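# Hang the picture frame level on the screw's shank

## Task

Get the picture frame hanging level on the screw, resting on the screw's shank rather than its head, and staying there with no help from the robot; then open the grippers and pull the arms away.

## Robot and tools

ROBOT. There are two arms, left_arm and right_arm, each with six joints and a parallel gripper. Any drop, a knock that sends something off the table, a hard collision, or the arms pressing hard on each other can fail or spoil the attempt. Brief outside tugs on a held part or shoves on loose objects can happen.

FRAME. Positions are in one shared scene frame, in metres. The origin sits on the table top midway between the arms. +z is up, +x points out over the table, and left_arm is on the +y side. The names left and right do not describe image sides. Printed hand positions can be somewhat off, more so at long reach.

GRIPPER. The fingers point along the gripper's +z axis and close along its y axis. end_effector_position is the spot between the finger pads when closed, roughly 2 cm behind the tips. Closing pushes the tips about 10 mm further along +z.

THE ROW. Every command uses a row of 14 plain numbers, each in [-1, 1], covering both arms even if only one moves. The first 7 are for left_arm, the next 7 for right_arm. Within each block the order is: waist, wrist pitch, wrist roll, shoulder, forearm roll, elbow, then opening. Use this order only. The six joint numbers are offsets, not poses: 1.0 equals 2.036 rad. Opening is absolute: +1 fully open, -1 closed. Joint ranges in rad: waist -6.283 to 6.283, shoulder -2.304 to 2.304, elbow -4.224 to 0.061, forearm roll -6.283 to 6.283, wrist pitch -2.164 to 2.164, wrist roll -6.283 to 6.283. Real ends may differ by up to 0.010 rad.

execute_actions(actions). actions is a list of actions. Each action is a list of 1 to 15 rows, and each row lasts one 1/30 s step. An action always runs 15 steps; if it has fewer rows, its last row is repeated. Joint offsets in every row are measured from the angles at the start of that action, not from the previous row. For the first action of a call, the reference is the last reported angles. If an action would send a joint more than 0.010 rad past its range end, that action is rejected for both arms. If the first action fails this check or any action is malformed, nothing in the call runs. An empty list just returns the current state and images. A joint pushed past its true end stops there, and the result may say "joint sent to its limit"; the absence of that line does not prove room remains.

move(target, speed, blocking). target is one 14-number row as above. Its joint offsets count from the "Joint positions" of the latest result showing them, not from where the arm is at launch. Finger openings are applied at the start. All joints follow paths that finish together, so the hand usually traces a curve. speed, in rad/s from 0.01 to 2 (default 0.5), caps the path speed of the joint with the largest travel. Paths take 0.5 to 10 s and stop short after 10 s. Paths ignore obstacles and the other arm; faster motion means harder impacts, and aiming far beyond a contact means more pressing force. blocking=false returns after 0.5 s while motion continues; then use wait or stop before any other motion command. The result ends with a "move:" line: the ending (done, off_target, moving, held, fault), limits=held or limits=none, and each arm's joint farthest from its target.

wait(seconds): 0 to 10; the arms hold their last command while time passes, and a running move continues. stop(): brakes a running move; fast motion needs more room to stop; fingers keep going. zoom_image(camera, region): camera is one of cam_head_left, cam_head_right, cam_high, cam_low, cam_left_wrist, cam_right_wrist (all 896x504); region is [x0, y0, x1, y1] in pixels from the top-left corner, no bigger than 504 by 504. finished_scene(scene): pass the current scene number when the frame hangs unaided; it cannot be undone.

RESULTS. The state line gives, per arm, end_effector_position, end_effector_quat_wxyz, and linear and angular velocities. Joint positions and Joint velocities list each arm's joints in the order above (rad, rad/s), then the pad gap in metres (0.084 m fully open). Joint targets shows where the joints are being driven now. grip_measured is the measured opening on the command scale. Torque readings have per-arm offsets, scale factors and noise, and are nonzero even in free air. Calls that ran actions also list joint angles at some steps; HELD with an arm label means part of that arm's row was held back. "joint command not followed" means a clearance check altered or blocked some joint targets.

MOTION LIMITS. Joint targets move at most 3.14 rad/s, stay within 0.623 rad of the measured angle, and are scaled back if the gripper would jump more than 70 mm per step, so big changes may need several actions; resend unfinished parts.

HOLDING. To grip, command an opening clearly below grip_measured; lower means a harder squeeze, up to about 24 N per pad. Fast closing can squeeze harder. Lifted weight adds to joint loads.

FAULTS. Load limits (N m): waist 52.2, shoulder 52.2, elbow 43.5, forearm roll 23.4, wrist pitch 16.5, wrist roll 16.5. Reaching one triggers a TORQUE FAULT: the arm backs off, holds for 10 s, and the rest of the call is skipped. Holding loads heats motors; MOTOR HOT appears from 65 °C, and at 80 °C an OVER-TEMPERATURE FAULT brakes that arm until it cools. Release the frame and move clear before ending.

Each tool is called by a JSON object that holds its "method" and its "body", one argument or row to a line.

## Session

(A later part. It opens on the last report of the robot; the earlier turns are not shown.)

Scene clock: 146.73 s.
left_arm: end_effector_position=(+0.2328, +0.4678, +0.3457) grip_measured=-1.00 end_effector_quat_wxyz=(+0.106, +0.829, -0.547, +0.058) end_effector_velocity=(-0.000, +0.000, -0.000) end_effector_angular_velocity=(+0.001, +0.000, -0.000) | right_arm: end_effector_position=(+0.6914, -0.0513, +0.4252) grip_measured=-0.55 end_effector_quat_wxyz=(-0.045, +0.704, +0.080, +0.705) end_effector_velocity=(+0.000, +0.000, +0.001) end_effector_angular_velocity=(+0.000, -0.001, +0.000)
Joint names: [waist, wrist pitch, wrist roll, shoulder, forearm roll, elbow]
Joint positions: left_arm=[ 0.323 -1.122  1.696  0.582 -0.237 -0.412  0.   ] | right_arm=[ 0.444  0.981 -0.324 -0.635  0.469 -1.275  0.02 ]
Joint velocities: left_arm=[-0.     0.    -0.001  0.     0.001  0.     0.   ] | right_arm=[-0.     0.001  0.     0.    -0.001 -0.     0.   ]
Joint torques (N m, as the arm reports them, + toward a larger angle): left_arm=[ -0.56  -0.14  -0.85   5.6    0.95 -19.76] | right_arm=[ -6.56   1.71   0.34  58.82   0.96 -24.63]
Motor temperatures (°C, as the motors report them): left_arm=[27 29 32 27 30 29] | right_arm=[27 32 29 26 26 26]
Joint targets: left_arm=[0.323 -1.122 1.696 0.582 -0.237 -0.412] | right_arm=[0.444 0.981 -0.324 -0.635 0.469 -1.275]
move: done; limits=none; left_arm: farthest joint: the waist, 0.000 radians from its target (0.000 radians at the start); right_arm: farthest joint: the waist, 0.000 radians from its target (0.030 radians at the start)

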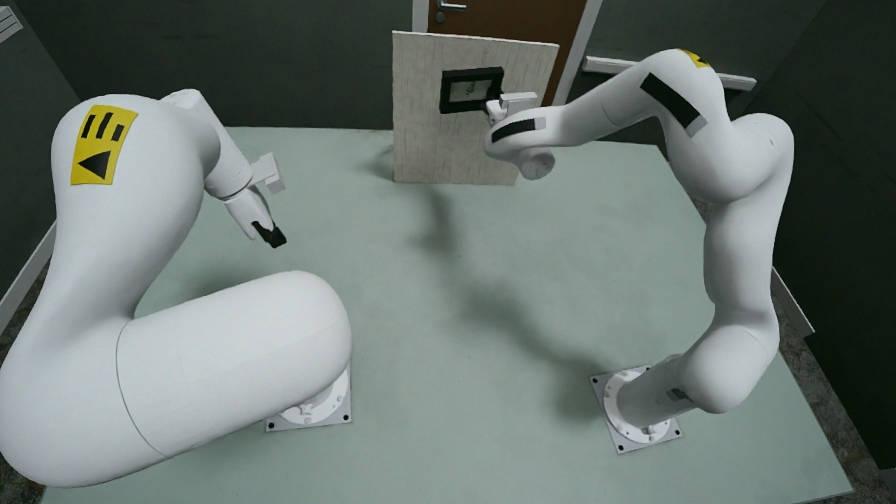

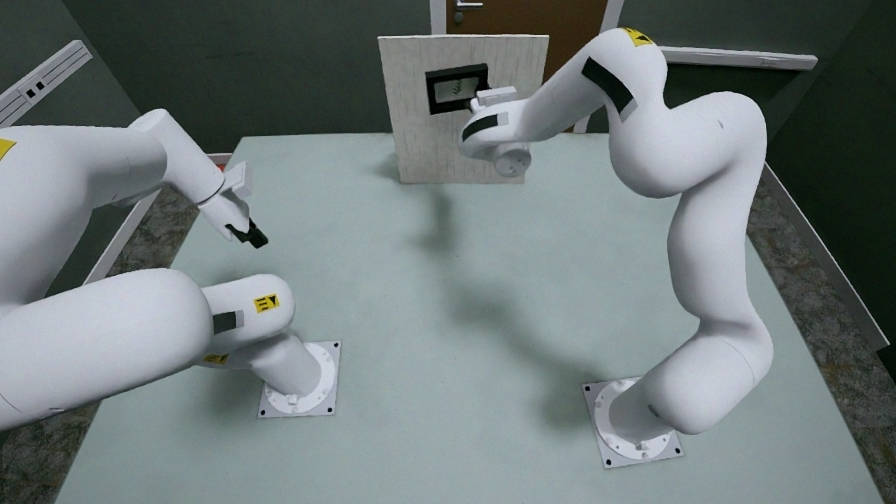

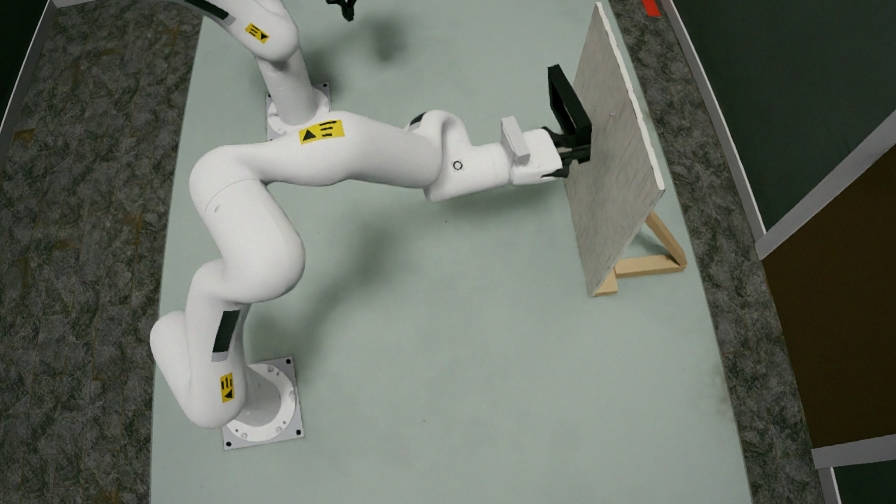

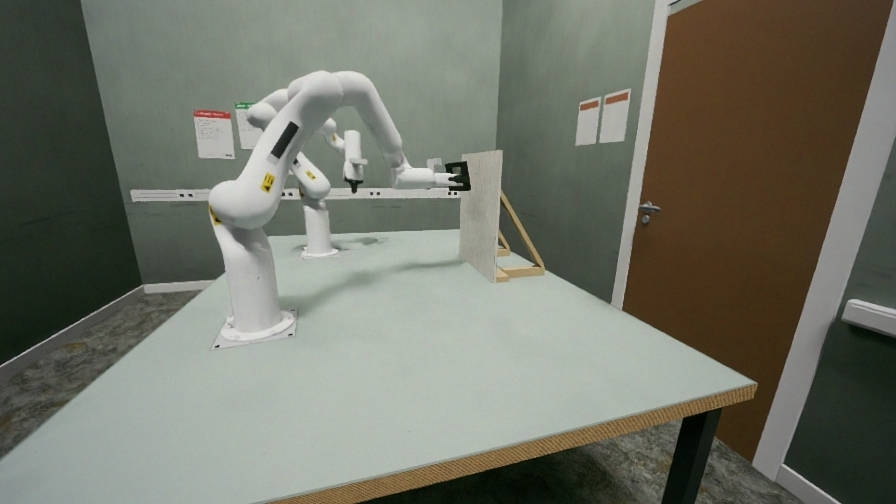

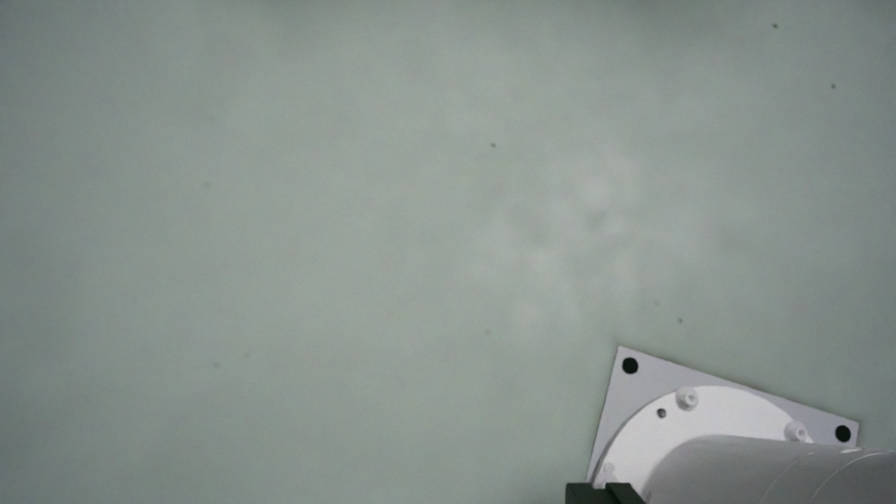

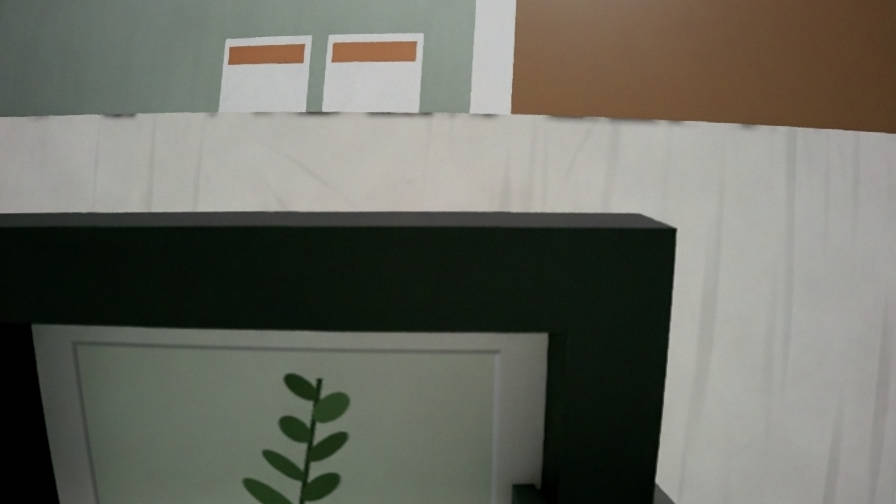

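{"method": "move", "body": {
  "target": [0,0,0,0,0,0,-1, -0.006,0.0,0,-0.035,0,-0.05,-1],
  "speed": 0.04
}}

{"method": "zoom_image", "body": {
  "camera": "cam_low",
  "region": [380,120,540,220]
}}

Scene clock: 149.87 s.
left_arm: end_effector_position=(+0.2328, +0.4678, +0.3457) grip_measured=-1.00 end_effector_quat_wxyz=(+0.106, +0.829, -0.547, +0.058) end_effector_velocity=(-0.000, -0.000, +0.000) end_effector_angular_velocity=(-0.001, +0.000, +0.000) | right_arm: end_effector_position=(+0.7207, -0.0453, +0.4264) grip_measured=-0.55 end_effector_quat_wxyz=(-0.045, +0.694, +0.071, +0.715) end_effector_velocity=(+0.000, -0.000, -0.001) end_effector_angular_velocity=(+0.000, -0.000, -0.001)
Joint names: [waist, wrist pitch, wrist roll, shoulder, forearm roll, elbow]
Joint positions: left_arm=[ 0.323 -1.122  1.696  0.582 -0.237 -0.412  0.   ] | right_arm=[ 0.432  0.981 -0.324 -0.706  0.469 -1.377  0.02 ]
Joint velocities: left_arm=[ 0.    -0.001  0.    -0.    -0.    -0.     0.   ] | right_arm=[-0.     0.001  0.    -0.002  0.001 -0.001 -0.   ]
Joint torques (N m, as the arm reports them, + toward a larger angle): left_arm=[ -0.06  -0.18  -0.73   5.7    1.05 -19.25] | right_arm=[ -6.72   1.71   0.29  62.5    0.79 -24.76]
Motor temperatures (°C, as the motors report them): left_arm=[27 29 32 27 30 29] | right_arm=[27 32 29 26 26 26]
Joint targets: left_arm=[0.323 -1.122 1.696 0.582 -0.237 -0.412] | right_arm=[0.432 0.981 -0.324 -0.706 0.469 -1.377]
move: done; limits=none; left_arm: farthest joint: the waist, 0.000 radians from its target (0.000 radians at the start); right_arm: farthest joint: the waist, 0.000 radians from its target (0.012 radians at the start)

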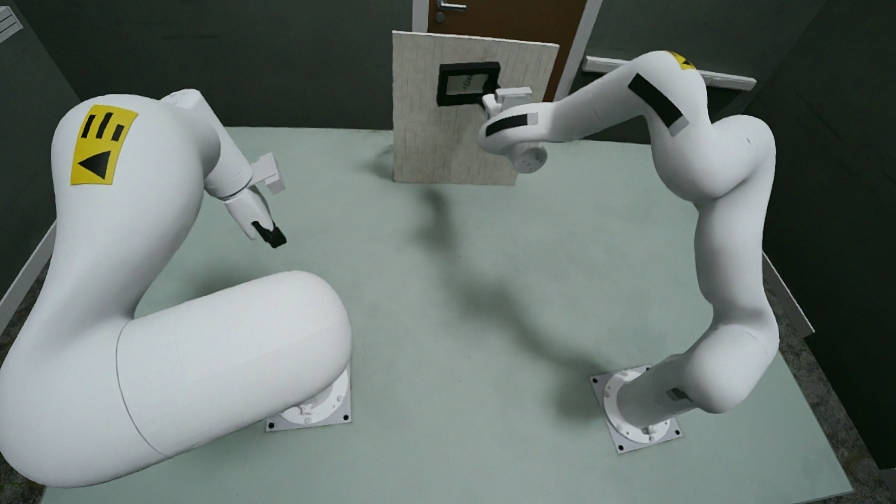

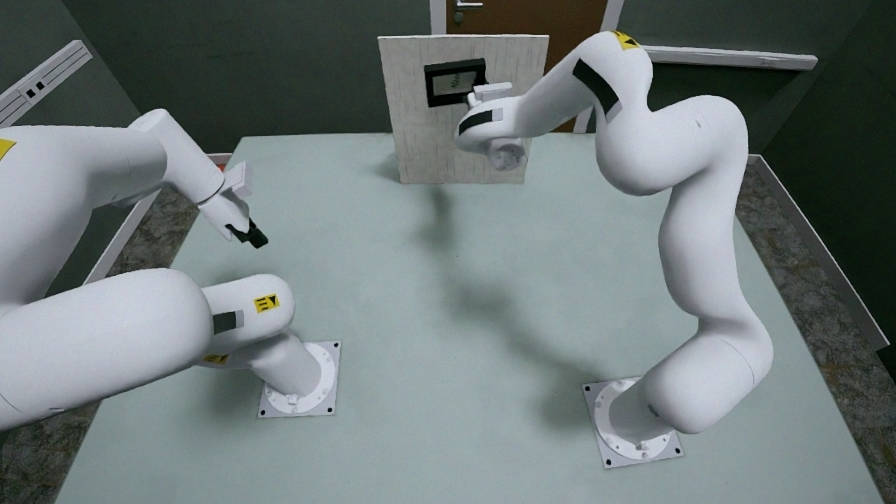

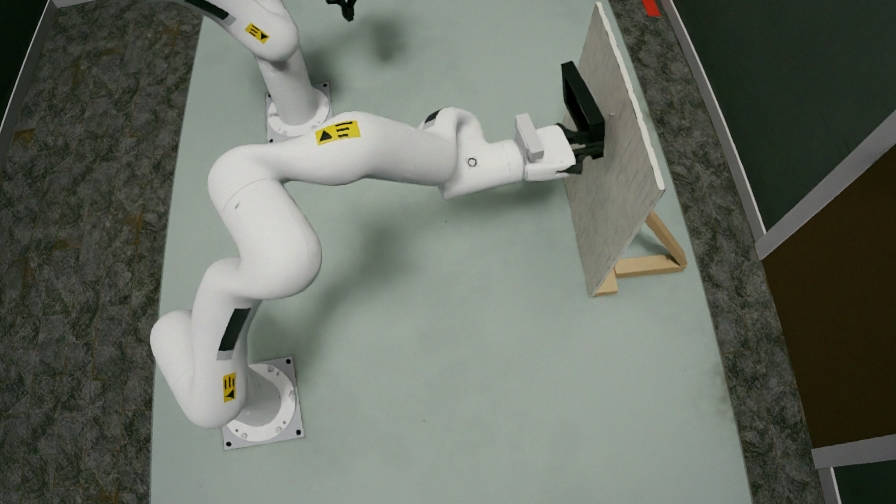

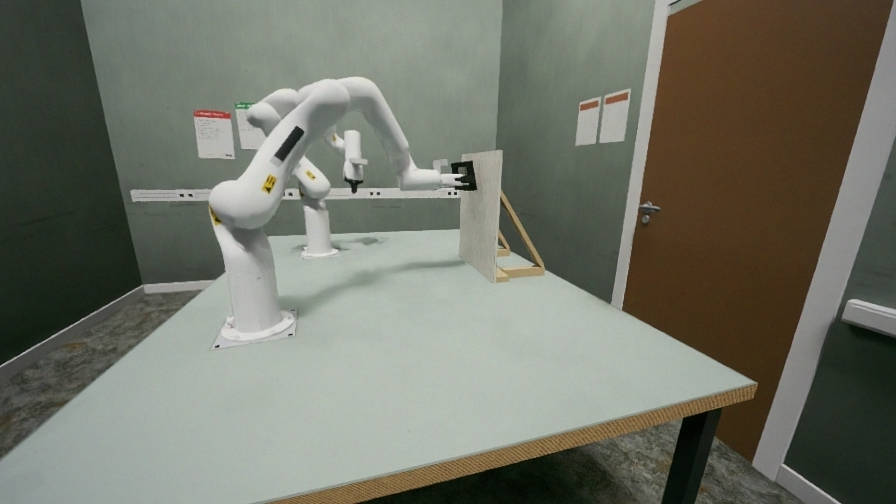

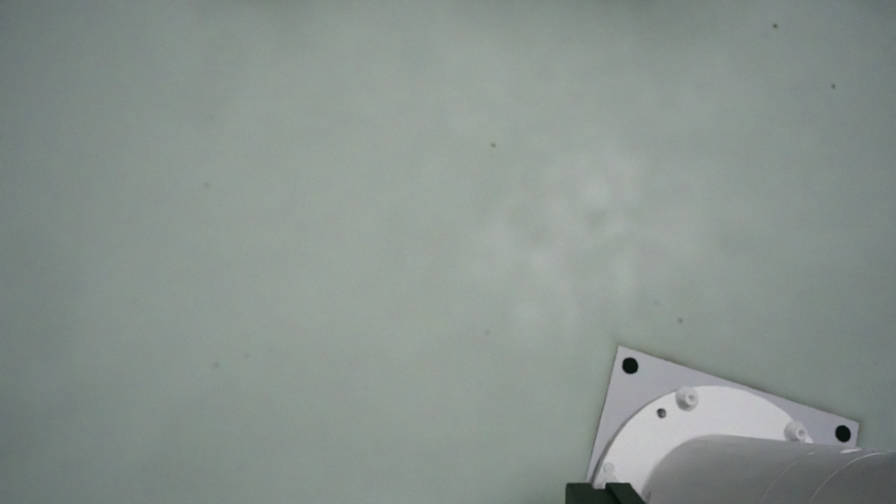

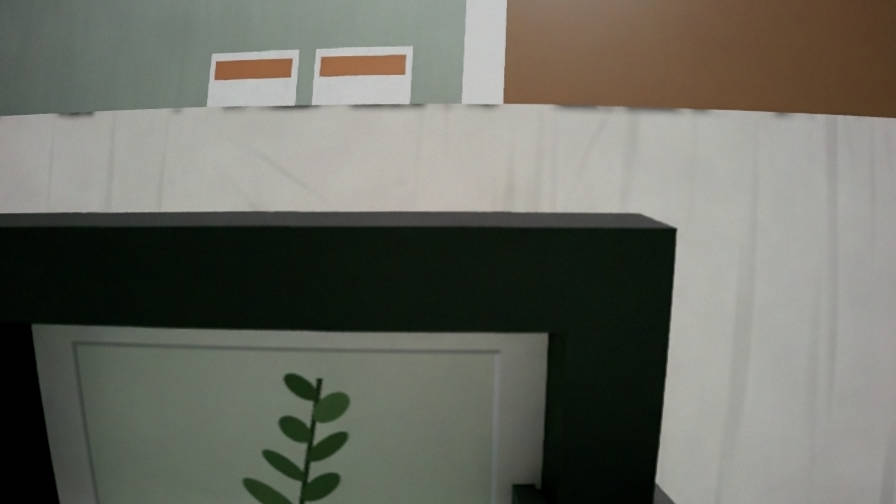

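Region (380, 120, 540, 220) of cam_low's 896x504 image, scaled by 3.150, with more detail than that image has; it fills the top 315 rows of this view, and the rest is white.

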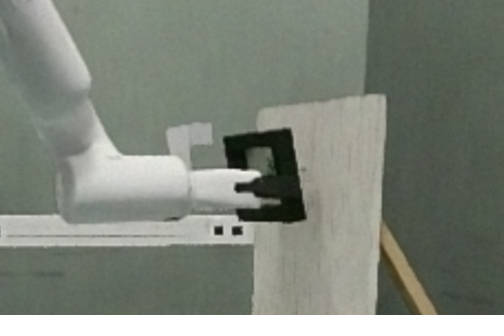

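{"method": "move", "body": {
  "target": [0,0,0,0,0,0,-1, -0.007,0.015,0,-0.015,0,0,-1],
  "speed": 0.02
}}

Scene clock: 151.77 s.
left_arm: end_effector_position=(+0.2328, +0.4678, +0.3457) grip_measured=-1.00 end_effector_quat_wxyz=(+0.106, +0.829, -0.547, +0.058) end_effector_velocity=(+0.000, +0.000, +0.000) end_effector_angular_velocity=(+0.001, -0.001, -0.001) | right_arm: end_effector_position=(+0.7275, -0.0577, +0.4073) grip_measured=-0.55 end_effector_quat_wxyz=(-0.033, +0.694, +0.067, +0.716) end_effector_velocity=(+0.001, -0.001, +0.001) end_effector_angular_velocity=(+0.002, -0.001, -0.001)
Joint names: [waist, wrist pitch, wrist roll, shoulder, forearm roll, elbow]
Joint positions: left_arm=[ 0.323 -1.122  1.696  0.582 -0.237 -0.412  0.   ] | right_arm=[ 0.418  1.012 -0.324 -0.737  0.469 -1.377  0.02 ]
Joint velocities: left_arm=[ 0.     0.     0.001  0.     0.001 -0.     0.   ] | right_arm=[-0.001 -0.     0.001  0.     0.    -0.001  0.   ]
Joint torques (N m, as the arm reports them, + toward a larger angle): left_arm=[  0.03  -0.09  -0.78   5.87   0.92 -19.42] | right_arm=[ -6.38   1.72   0.42  63.65   1.2  -24.65]
Motor temperatures (°C, as the motors report them): left_arm=[27 29 32 27 30 29] | right_arm=[27 32 29 26 26 26]
Joint targets: left_arm=[0.323 -1.122 1.696 0.582 -0.237 -0.412] | right_arm=[0.417 1.012 -0.324 -0.737 0.469 -1.377]
move: done; limits=none; left_arm: farthest joint: the waist, 0.000 radians from its target (0.000 radians at the start); right_arm: farthest joint: the waist, 0.000 radians from its target (0.014 radians at the start)

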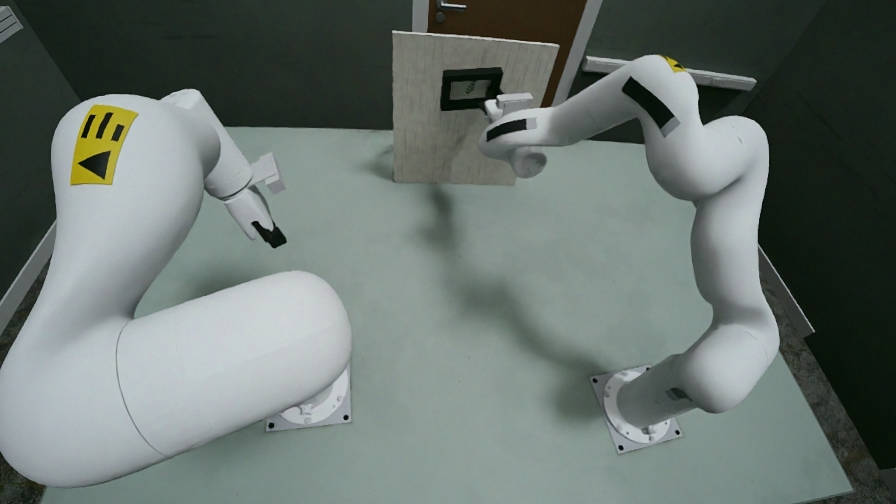

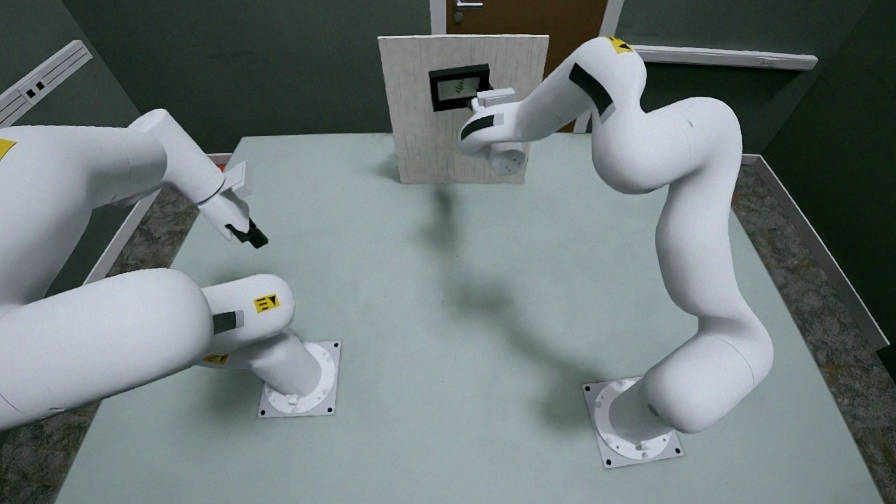

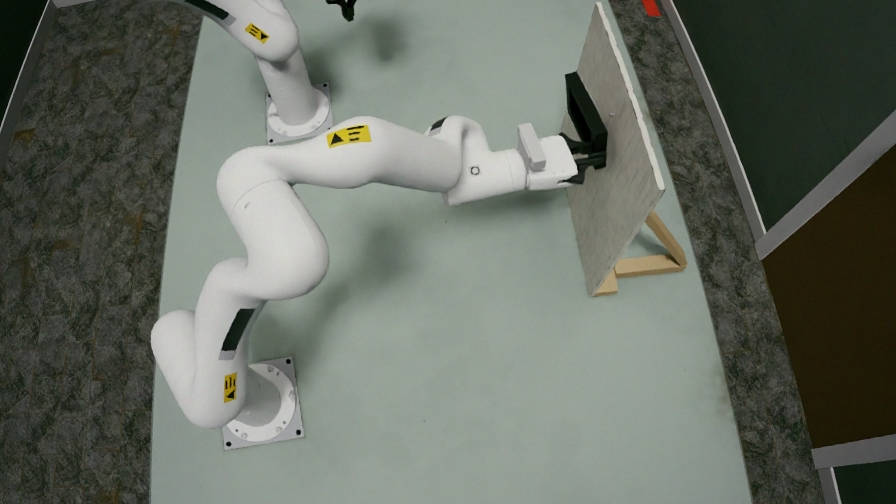

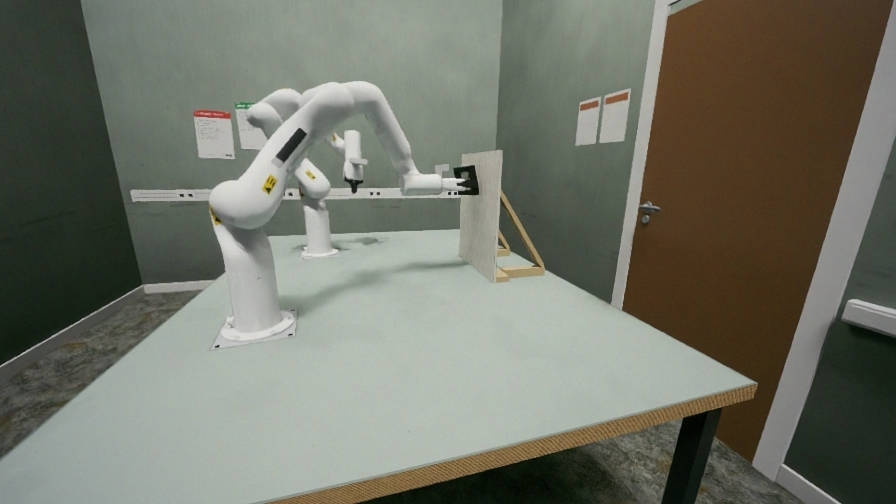

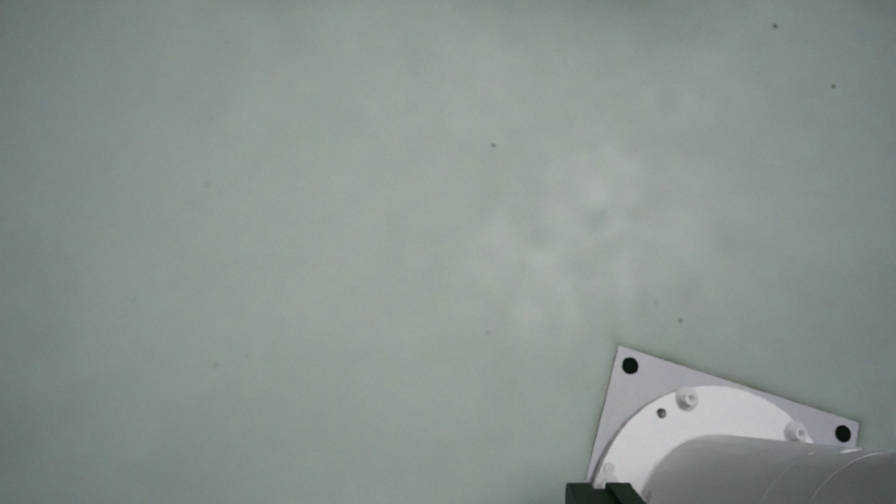

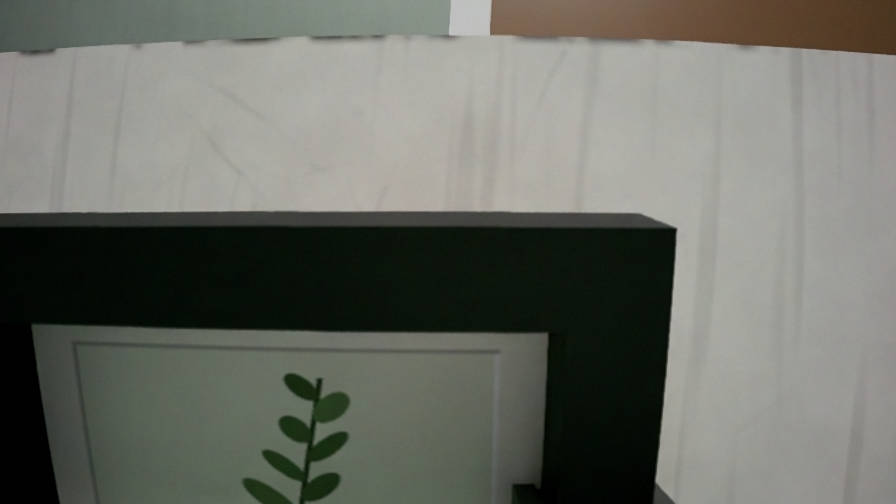

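Lower another ~1.5 cm, then a small partial release test.

{"method": "move", "body": {
  "target": [0,0,0,0,0,0,-1, 0,0.01,0,-0.01,0,0,-1],
  "speed": 0.02
}}

{"method": "execute_actions", "body": {
  "actions": [
    [[0,0,0,0,0,0,-1, 0,0,0,0,0,0,-0.3]]
  ]
}}

Scene clock: 153.27 s.
left_arm: end_effector_position=(+0.2328, +0.4678, +0.3457) grip_measured=-1.00 end_effector_quat_wxyz=(+0.106, +0.829, -0.547, +0.058) end_effector_velocity=(-0.000, -0.000, +0.000) end_effector_angular_velocity=(-0.001, +0.001, +0.000) | right_arm: end_effector_position=(+0.7282, -0.0587, +0.3946) grip_measured=-0.55 end_effector_quat_wxyz=(-0.028, +0.694, +0.068, +0.716) end_effector_velocity=(+0.000, -0.000, +0.002) end_effector_angular_velocity=(+0.000, -0.003, -0.001)
Joint names: [waist, wrist pitch, wrist roll, shoulder, forearm roll, elbow]
Joint positions: left_arm=[ 0.323 -1.122  1.696  0.582 -0.237 -0.412  0.   ] | right_arm=[ 0.418  1.032 -0.324 -0.757  0.469 -1.377  0.02 ]
Joint velocities: left_arm=[-0.    -0.001 -0.001  0.    -0.    -0.     0.   ] | right_arm=[-0.     0.001 -0.001  0.002  0.     0.     0.   ]
Joint torques (N m, as the arm reports them, + toward a larger angle): left_arm=[ -0.07  -0.1   -0.79   5.69   0.7  -19.75] | right_arm=[ -5.96   1.71   0.25  63.64   0.82 -24.38]
Motor temperatures (°C, as the motors report them): left_arm=[27 29 32 27 30 29] | right_arm=[27 32 29 26 26 26]
Joint targets: left_arm=[0.323 -1.122 1.696 0.582 -0.237 -0.412] | right_arm=[0.418 1.032 -0.324 -0.757 0.469 -1.377]
move: done; limits=none; left_arm: farthest joint: the waist, 0.000 radians from its target (0.000 radians at the start); right_arm: farthest joint: the waist, 0.000 radians from its target (0.000 radians at the start)

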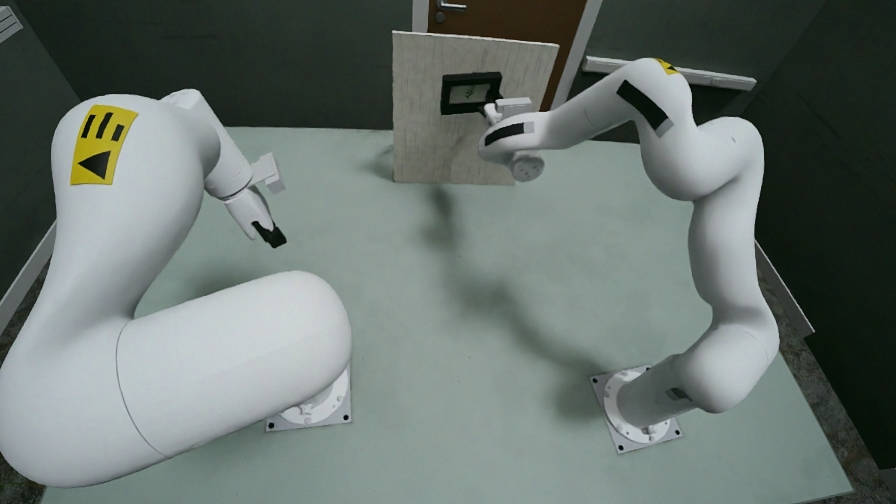

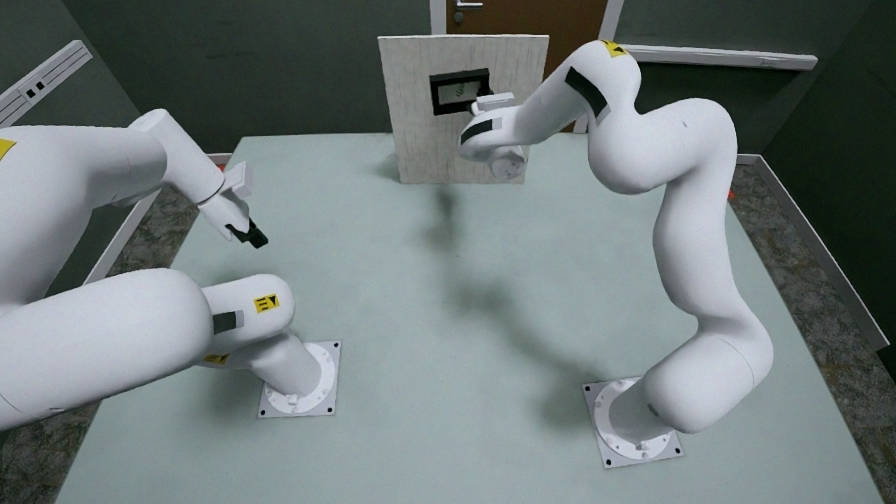

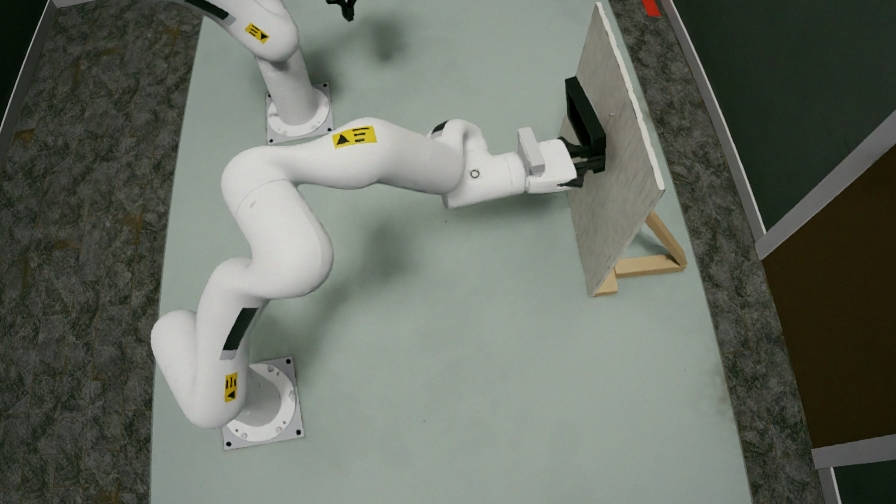

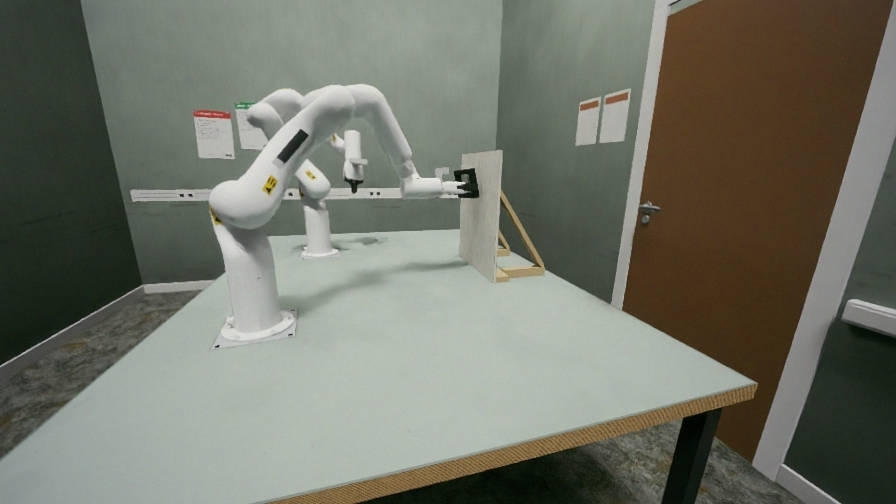

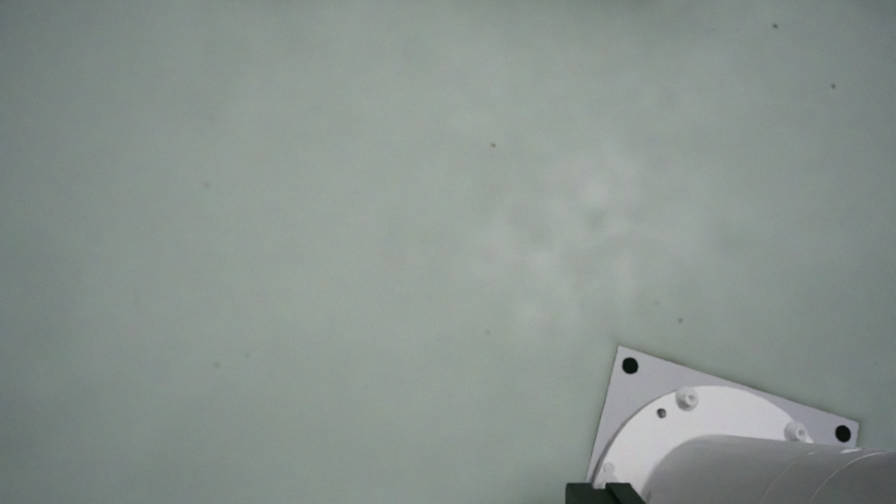

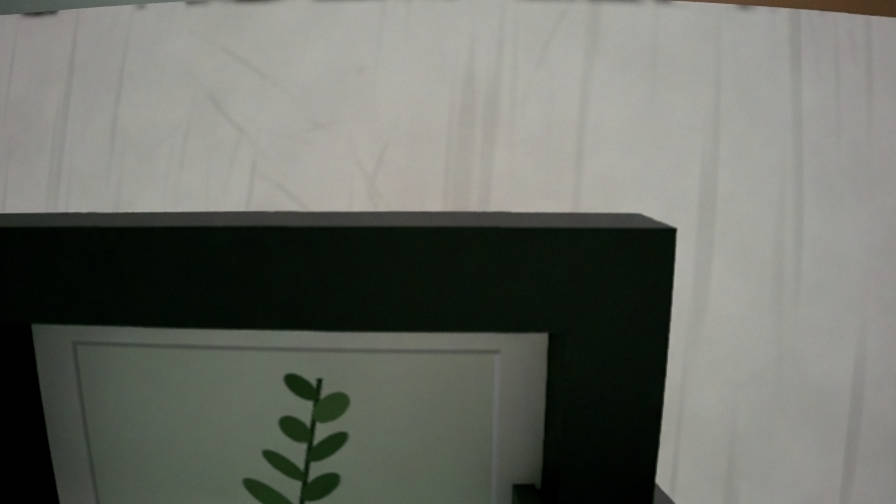

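Scene clock: 153.77 s.
left_arm: end_effector_position=(+0.2328, +0.4678, +0.3457) grip_measured=-1.00 end_effector_quat_wxyz=(+0.106, +0.829, -0.547, +0.058) end_effector_velocity=(-0.000, -0.000, +0.000) end_effector_angular_velocity=(+0.000, +0.000, -0.001) | right_arm: end_effector_position=(+0.7281, -0.0587, +0.3946) grip_measured=-0.31 end_effector_quat_wxyz=(-0.028, +0.694, +0.068, +0.716) end_effector_velocity=(-0.000, -0.001, -0.003) end_effector_angular_velocity=(-0.001, +0.002, -0.001)
Joint names: [waist, wrist pitch, wrist roll, shoulder, forearm roll, elbow]
Joint positions: left_arm=[ 0.323 -1.122  1.696  0.582 -0.237 -0.412  0.   ] | right_arm=[ 0.418  1.032 -0.324 -0.757  0.469 -1.377  0.03 ]
Joint velocities: left_arm=[-0.    -0.001 -0.     0.001  0.001  0.     0.   ] | right_arm=[-0.001  0.002  0.001 -0.001 -0.001  0.004 -0.004]
Joint torques (N m, as the arm reports them, + toward a larger angle): left_arm=[ -0.1   -0.19  -0.83   5.91   1.09 -19.96] | right_arm=[ -5.9    1.8    0.27  63.33   0.87 -24.62]
Motor temperatures (°C, as the motors report them): left_arm=[27 29 32 27 30 29] | right_arm=[27 32 29 26 26 26]
Joint targets: left_arm=[0.323 -1.122 1.696 0.582 -0.237 -0.412] | right_arm=[0.418 1.032 -0.324 -0.757 0.469 -1.377]
Step readings (joint positions):
0: left_arm=[0.323 -1.122 1.696 0.582 -0.237 -0.412] | right_arm=[0.418 1.032 -0.324 -0.757 0.469 -1.377]
1: left_arm=[0.323 -1.122 1.696 0.582 -0.237 -0.412] | right_arm=[0.418 1.032 -0.324 -0.757 0.469 -1.377]
2: left_arm=[0.323 -1.122 1.696 0.582 -0.237 -0.412] | right_arm=[0.418 1.033 -0.323 -0.757 0.469 -1.377]
4: left_arm=[0.323 -1.122 1.696 0.582 -0.237 -0.412] | right_arm=[0.418 1.033 -0.323 -0.757 0.469 -1.377]
8: left_arm=[0.323 -1.122 1.696 0.582 -0.237 -0.412] | right_arm=[0.418 1.032 -0.323 -0.757 0.469 -1.377]
15: Joint positions above

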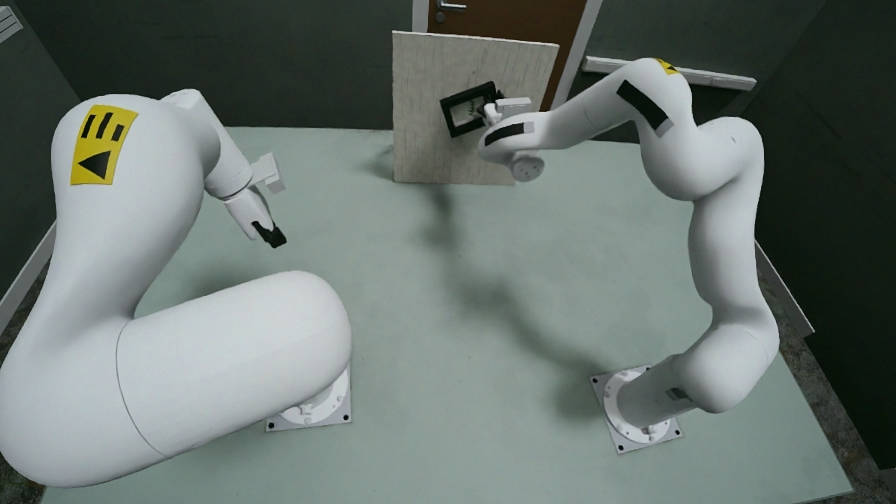

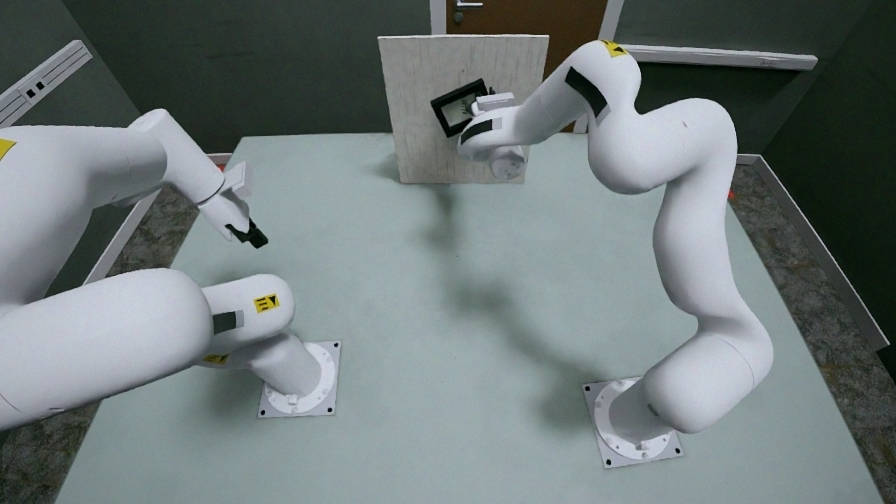

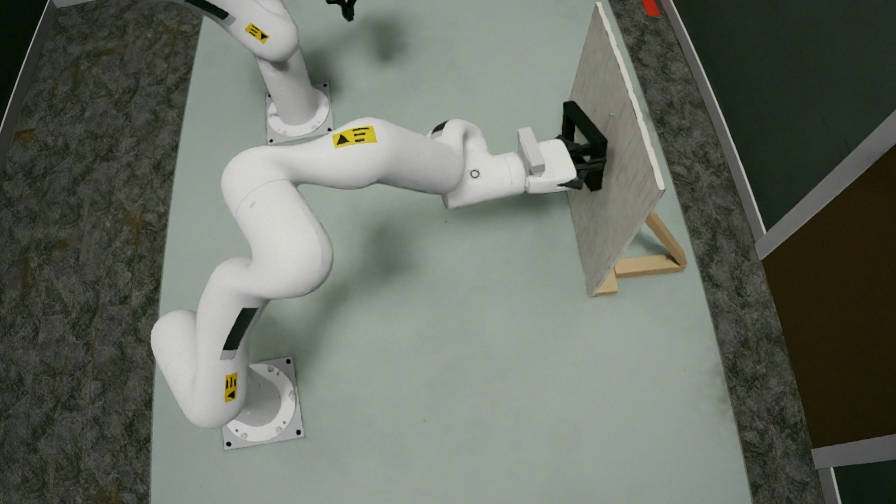

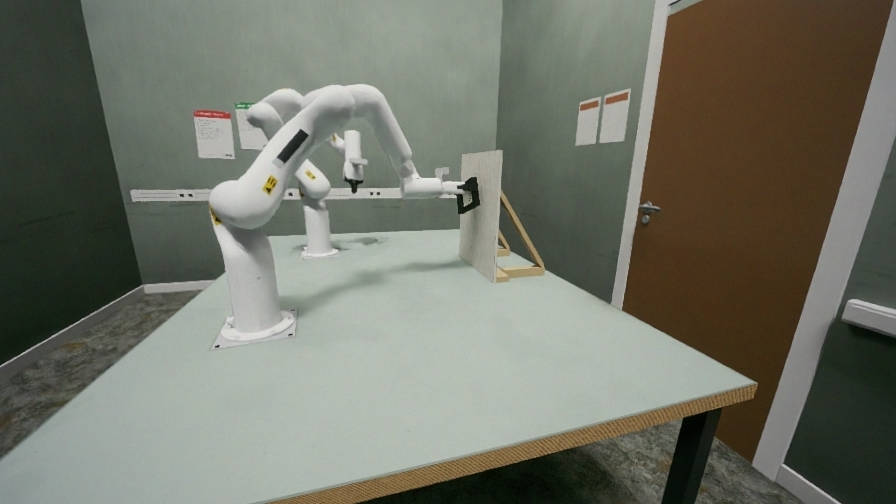

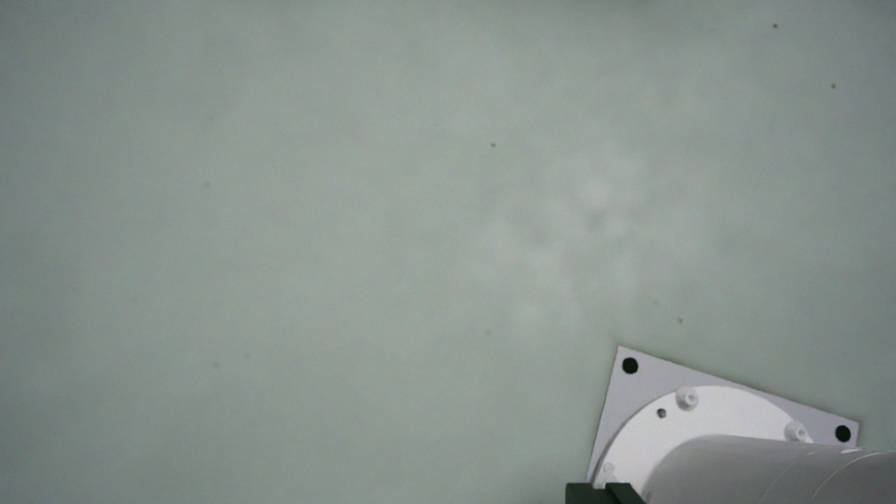

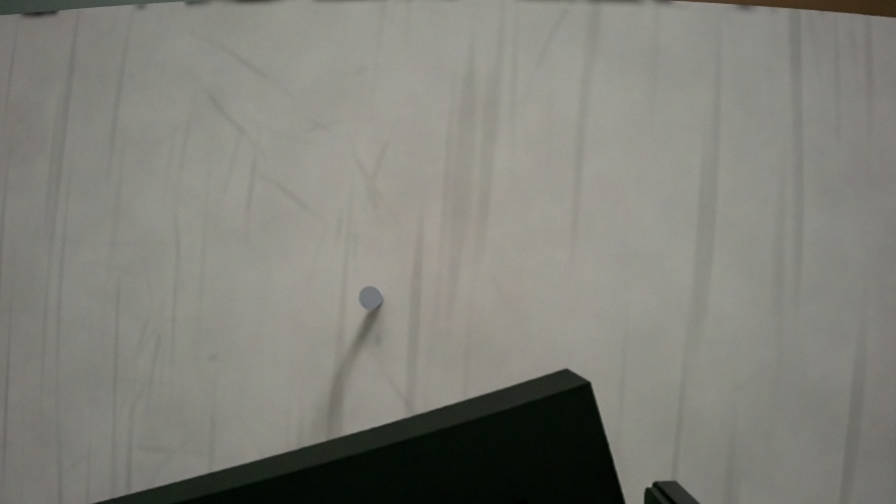

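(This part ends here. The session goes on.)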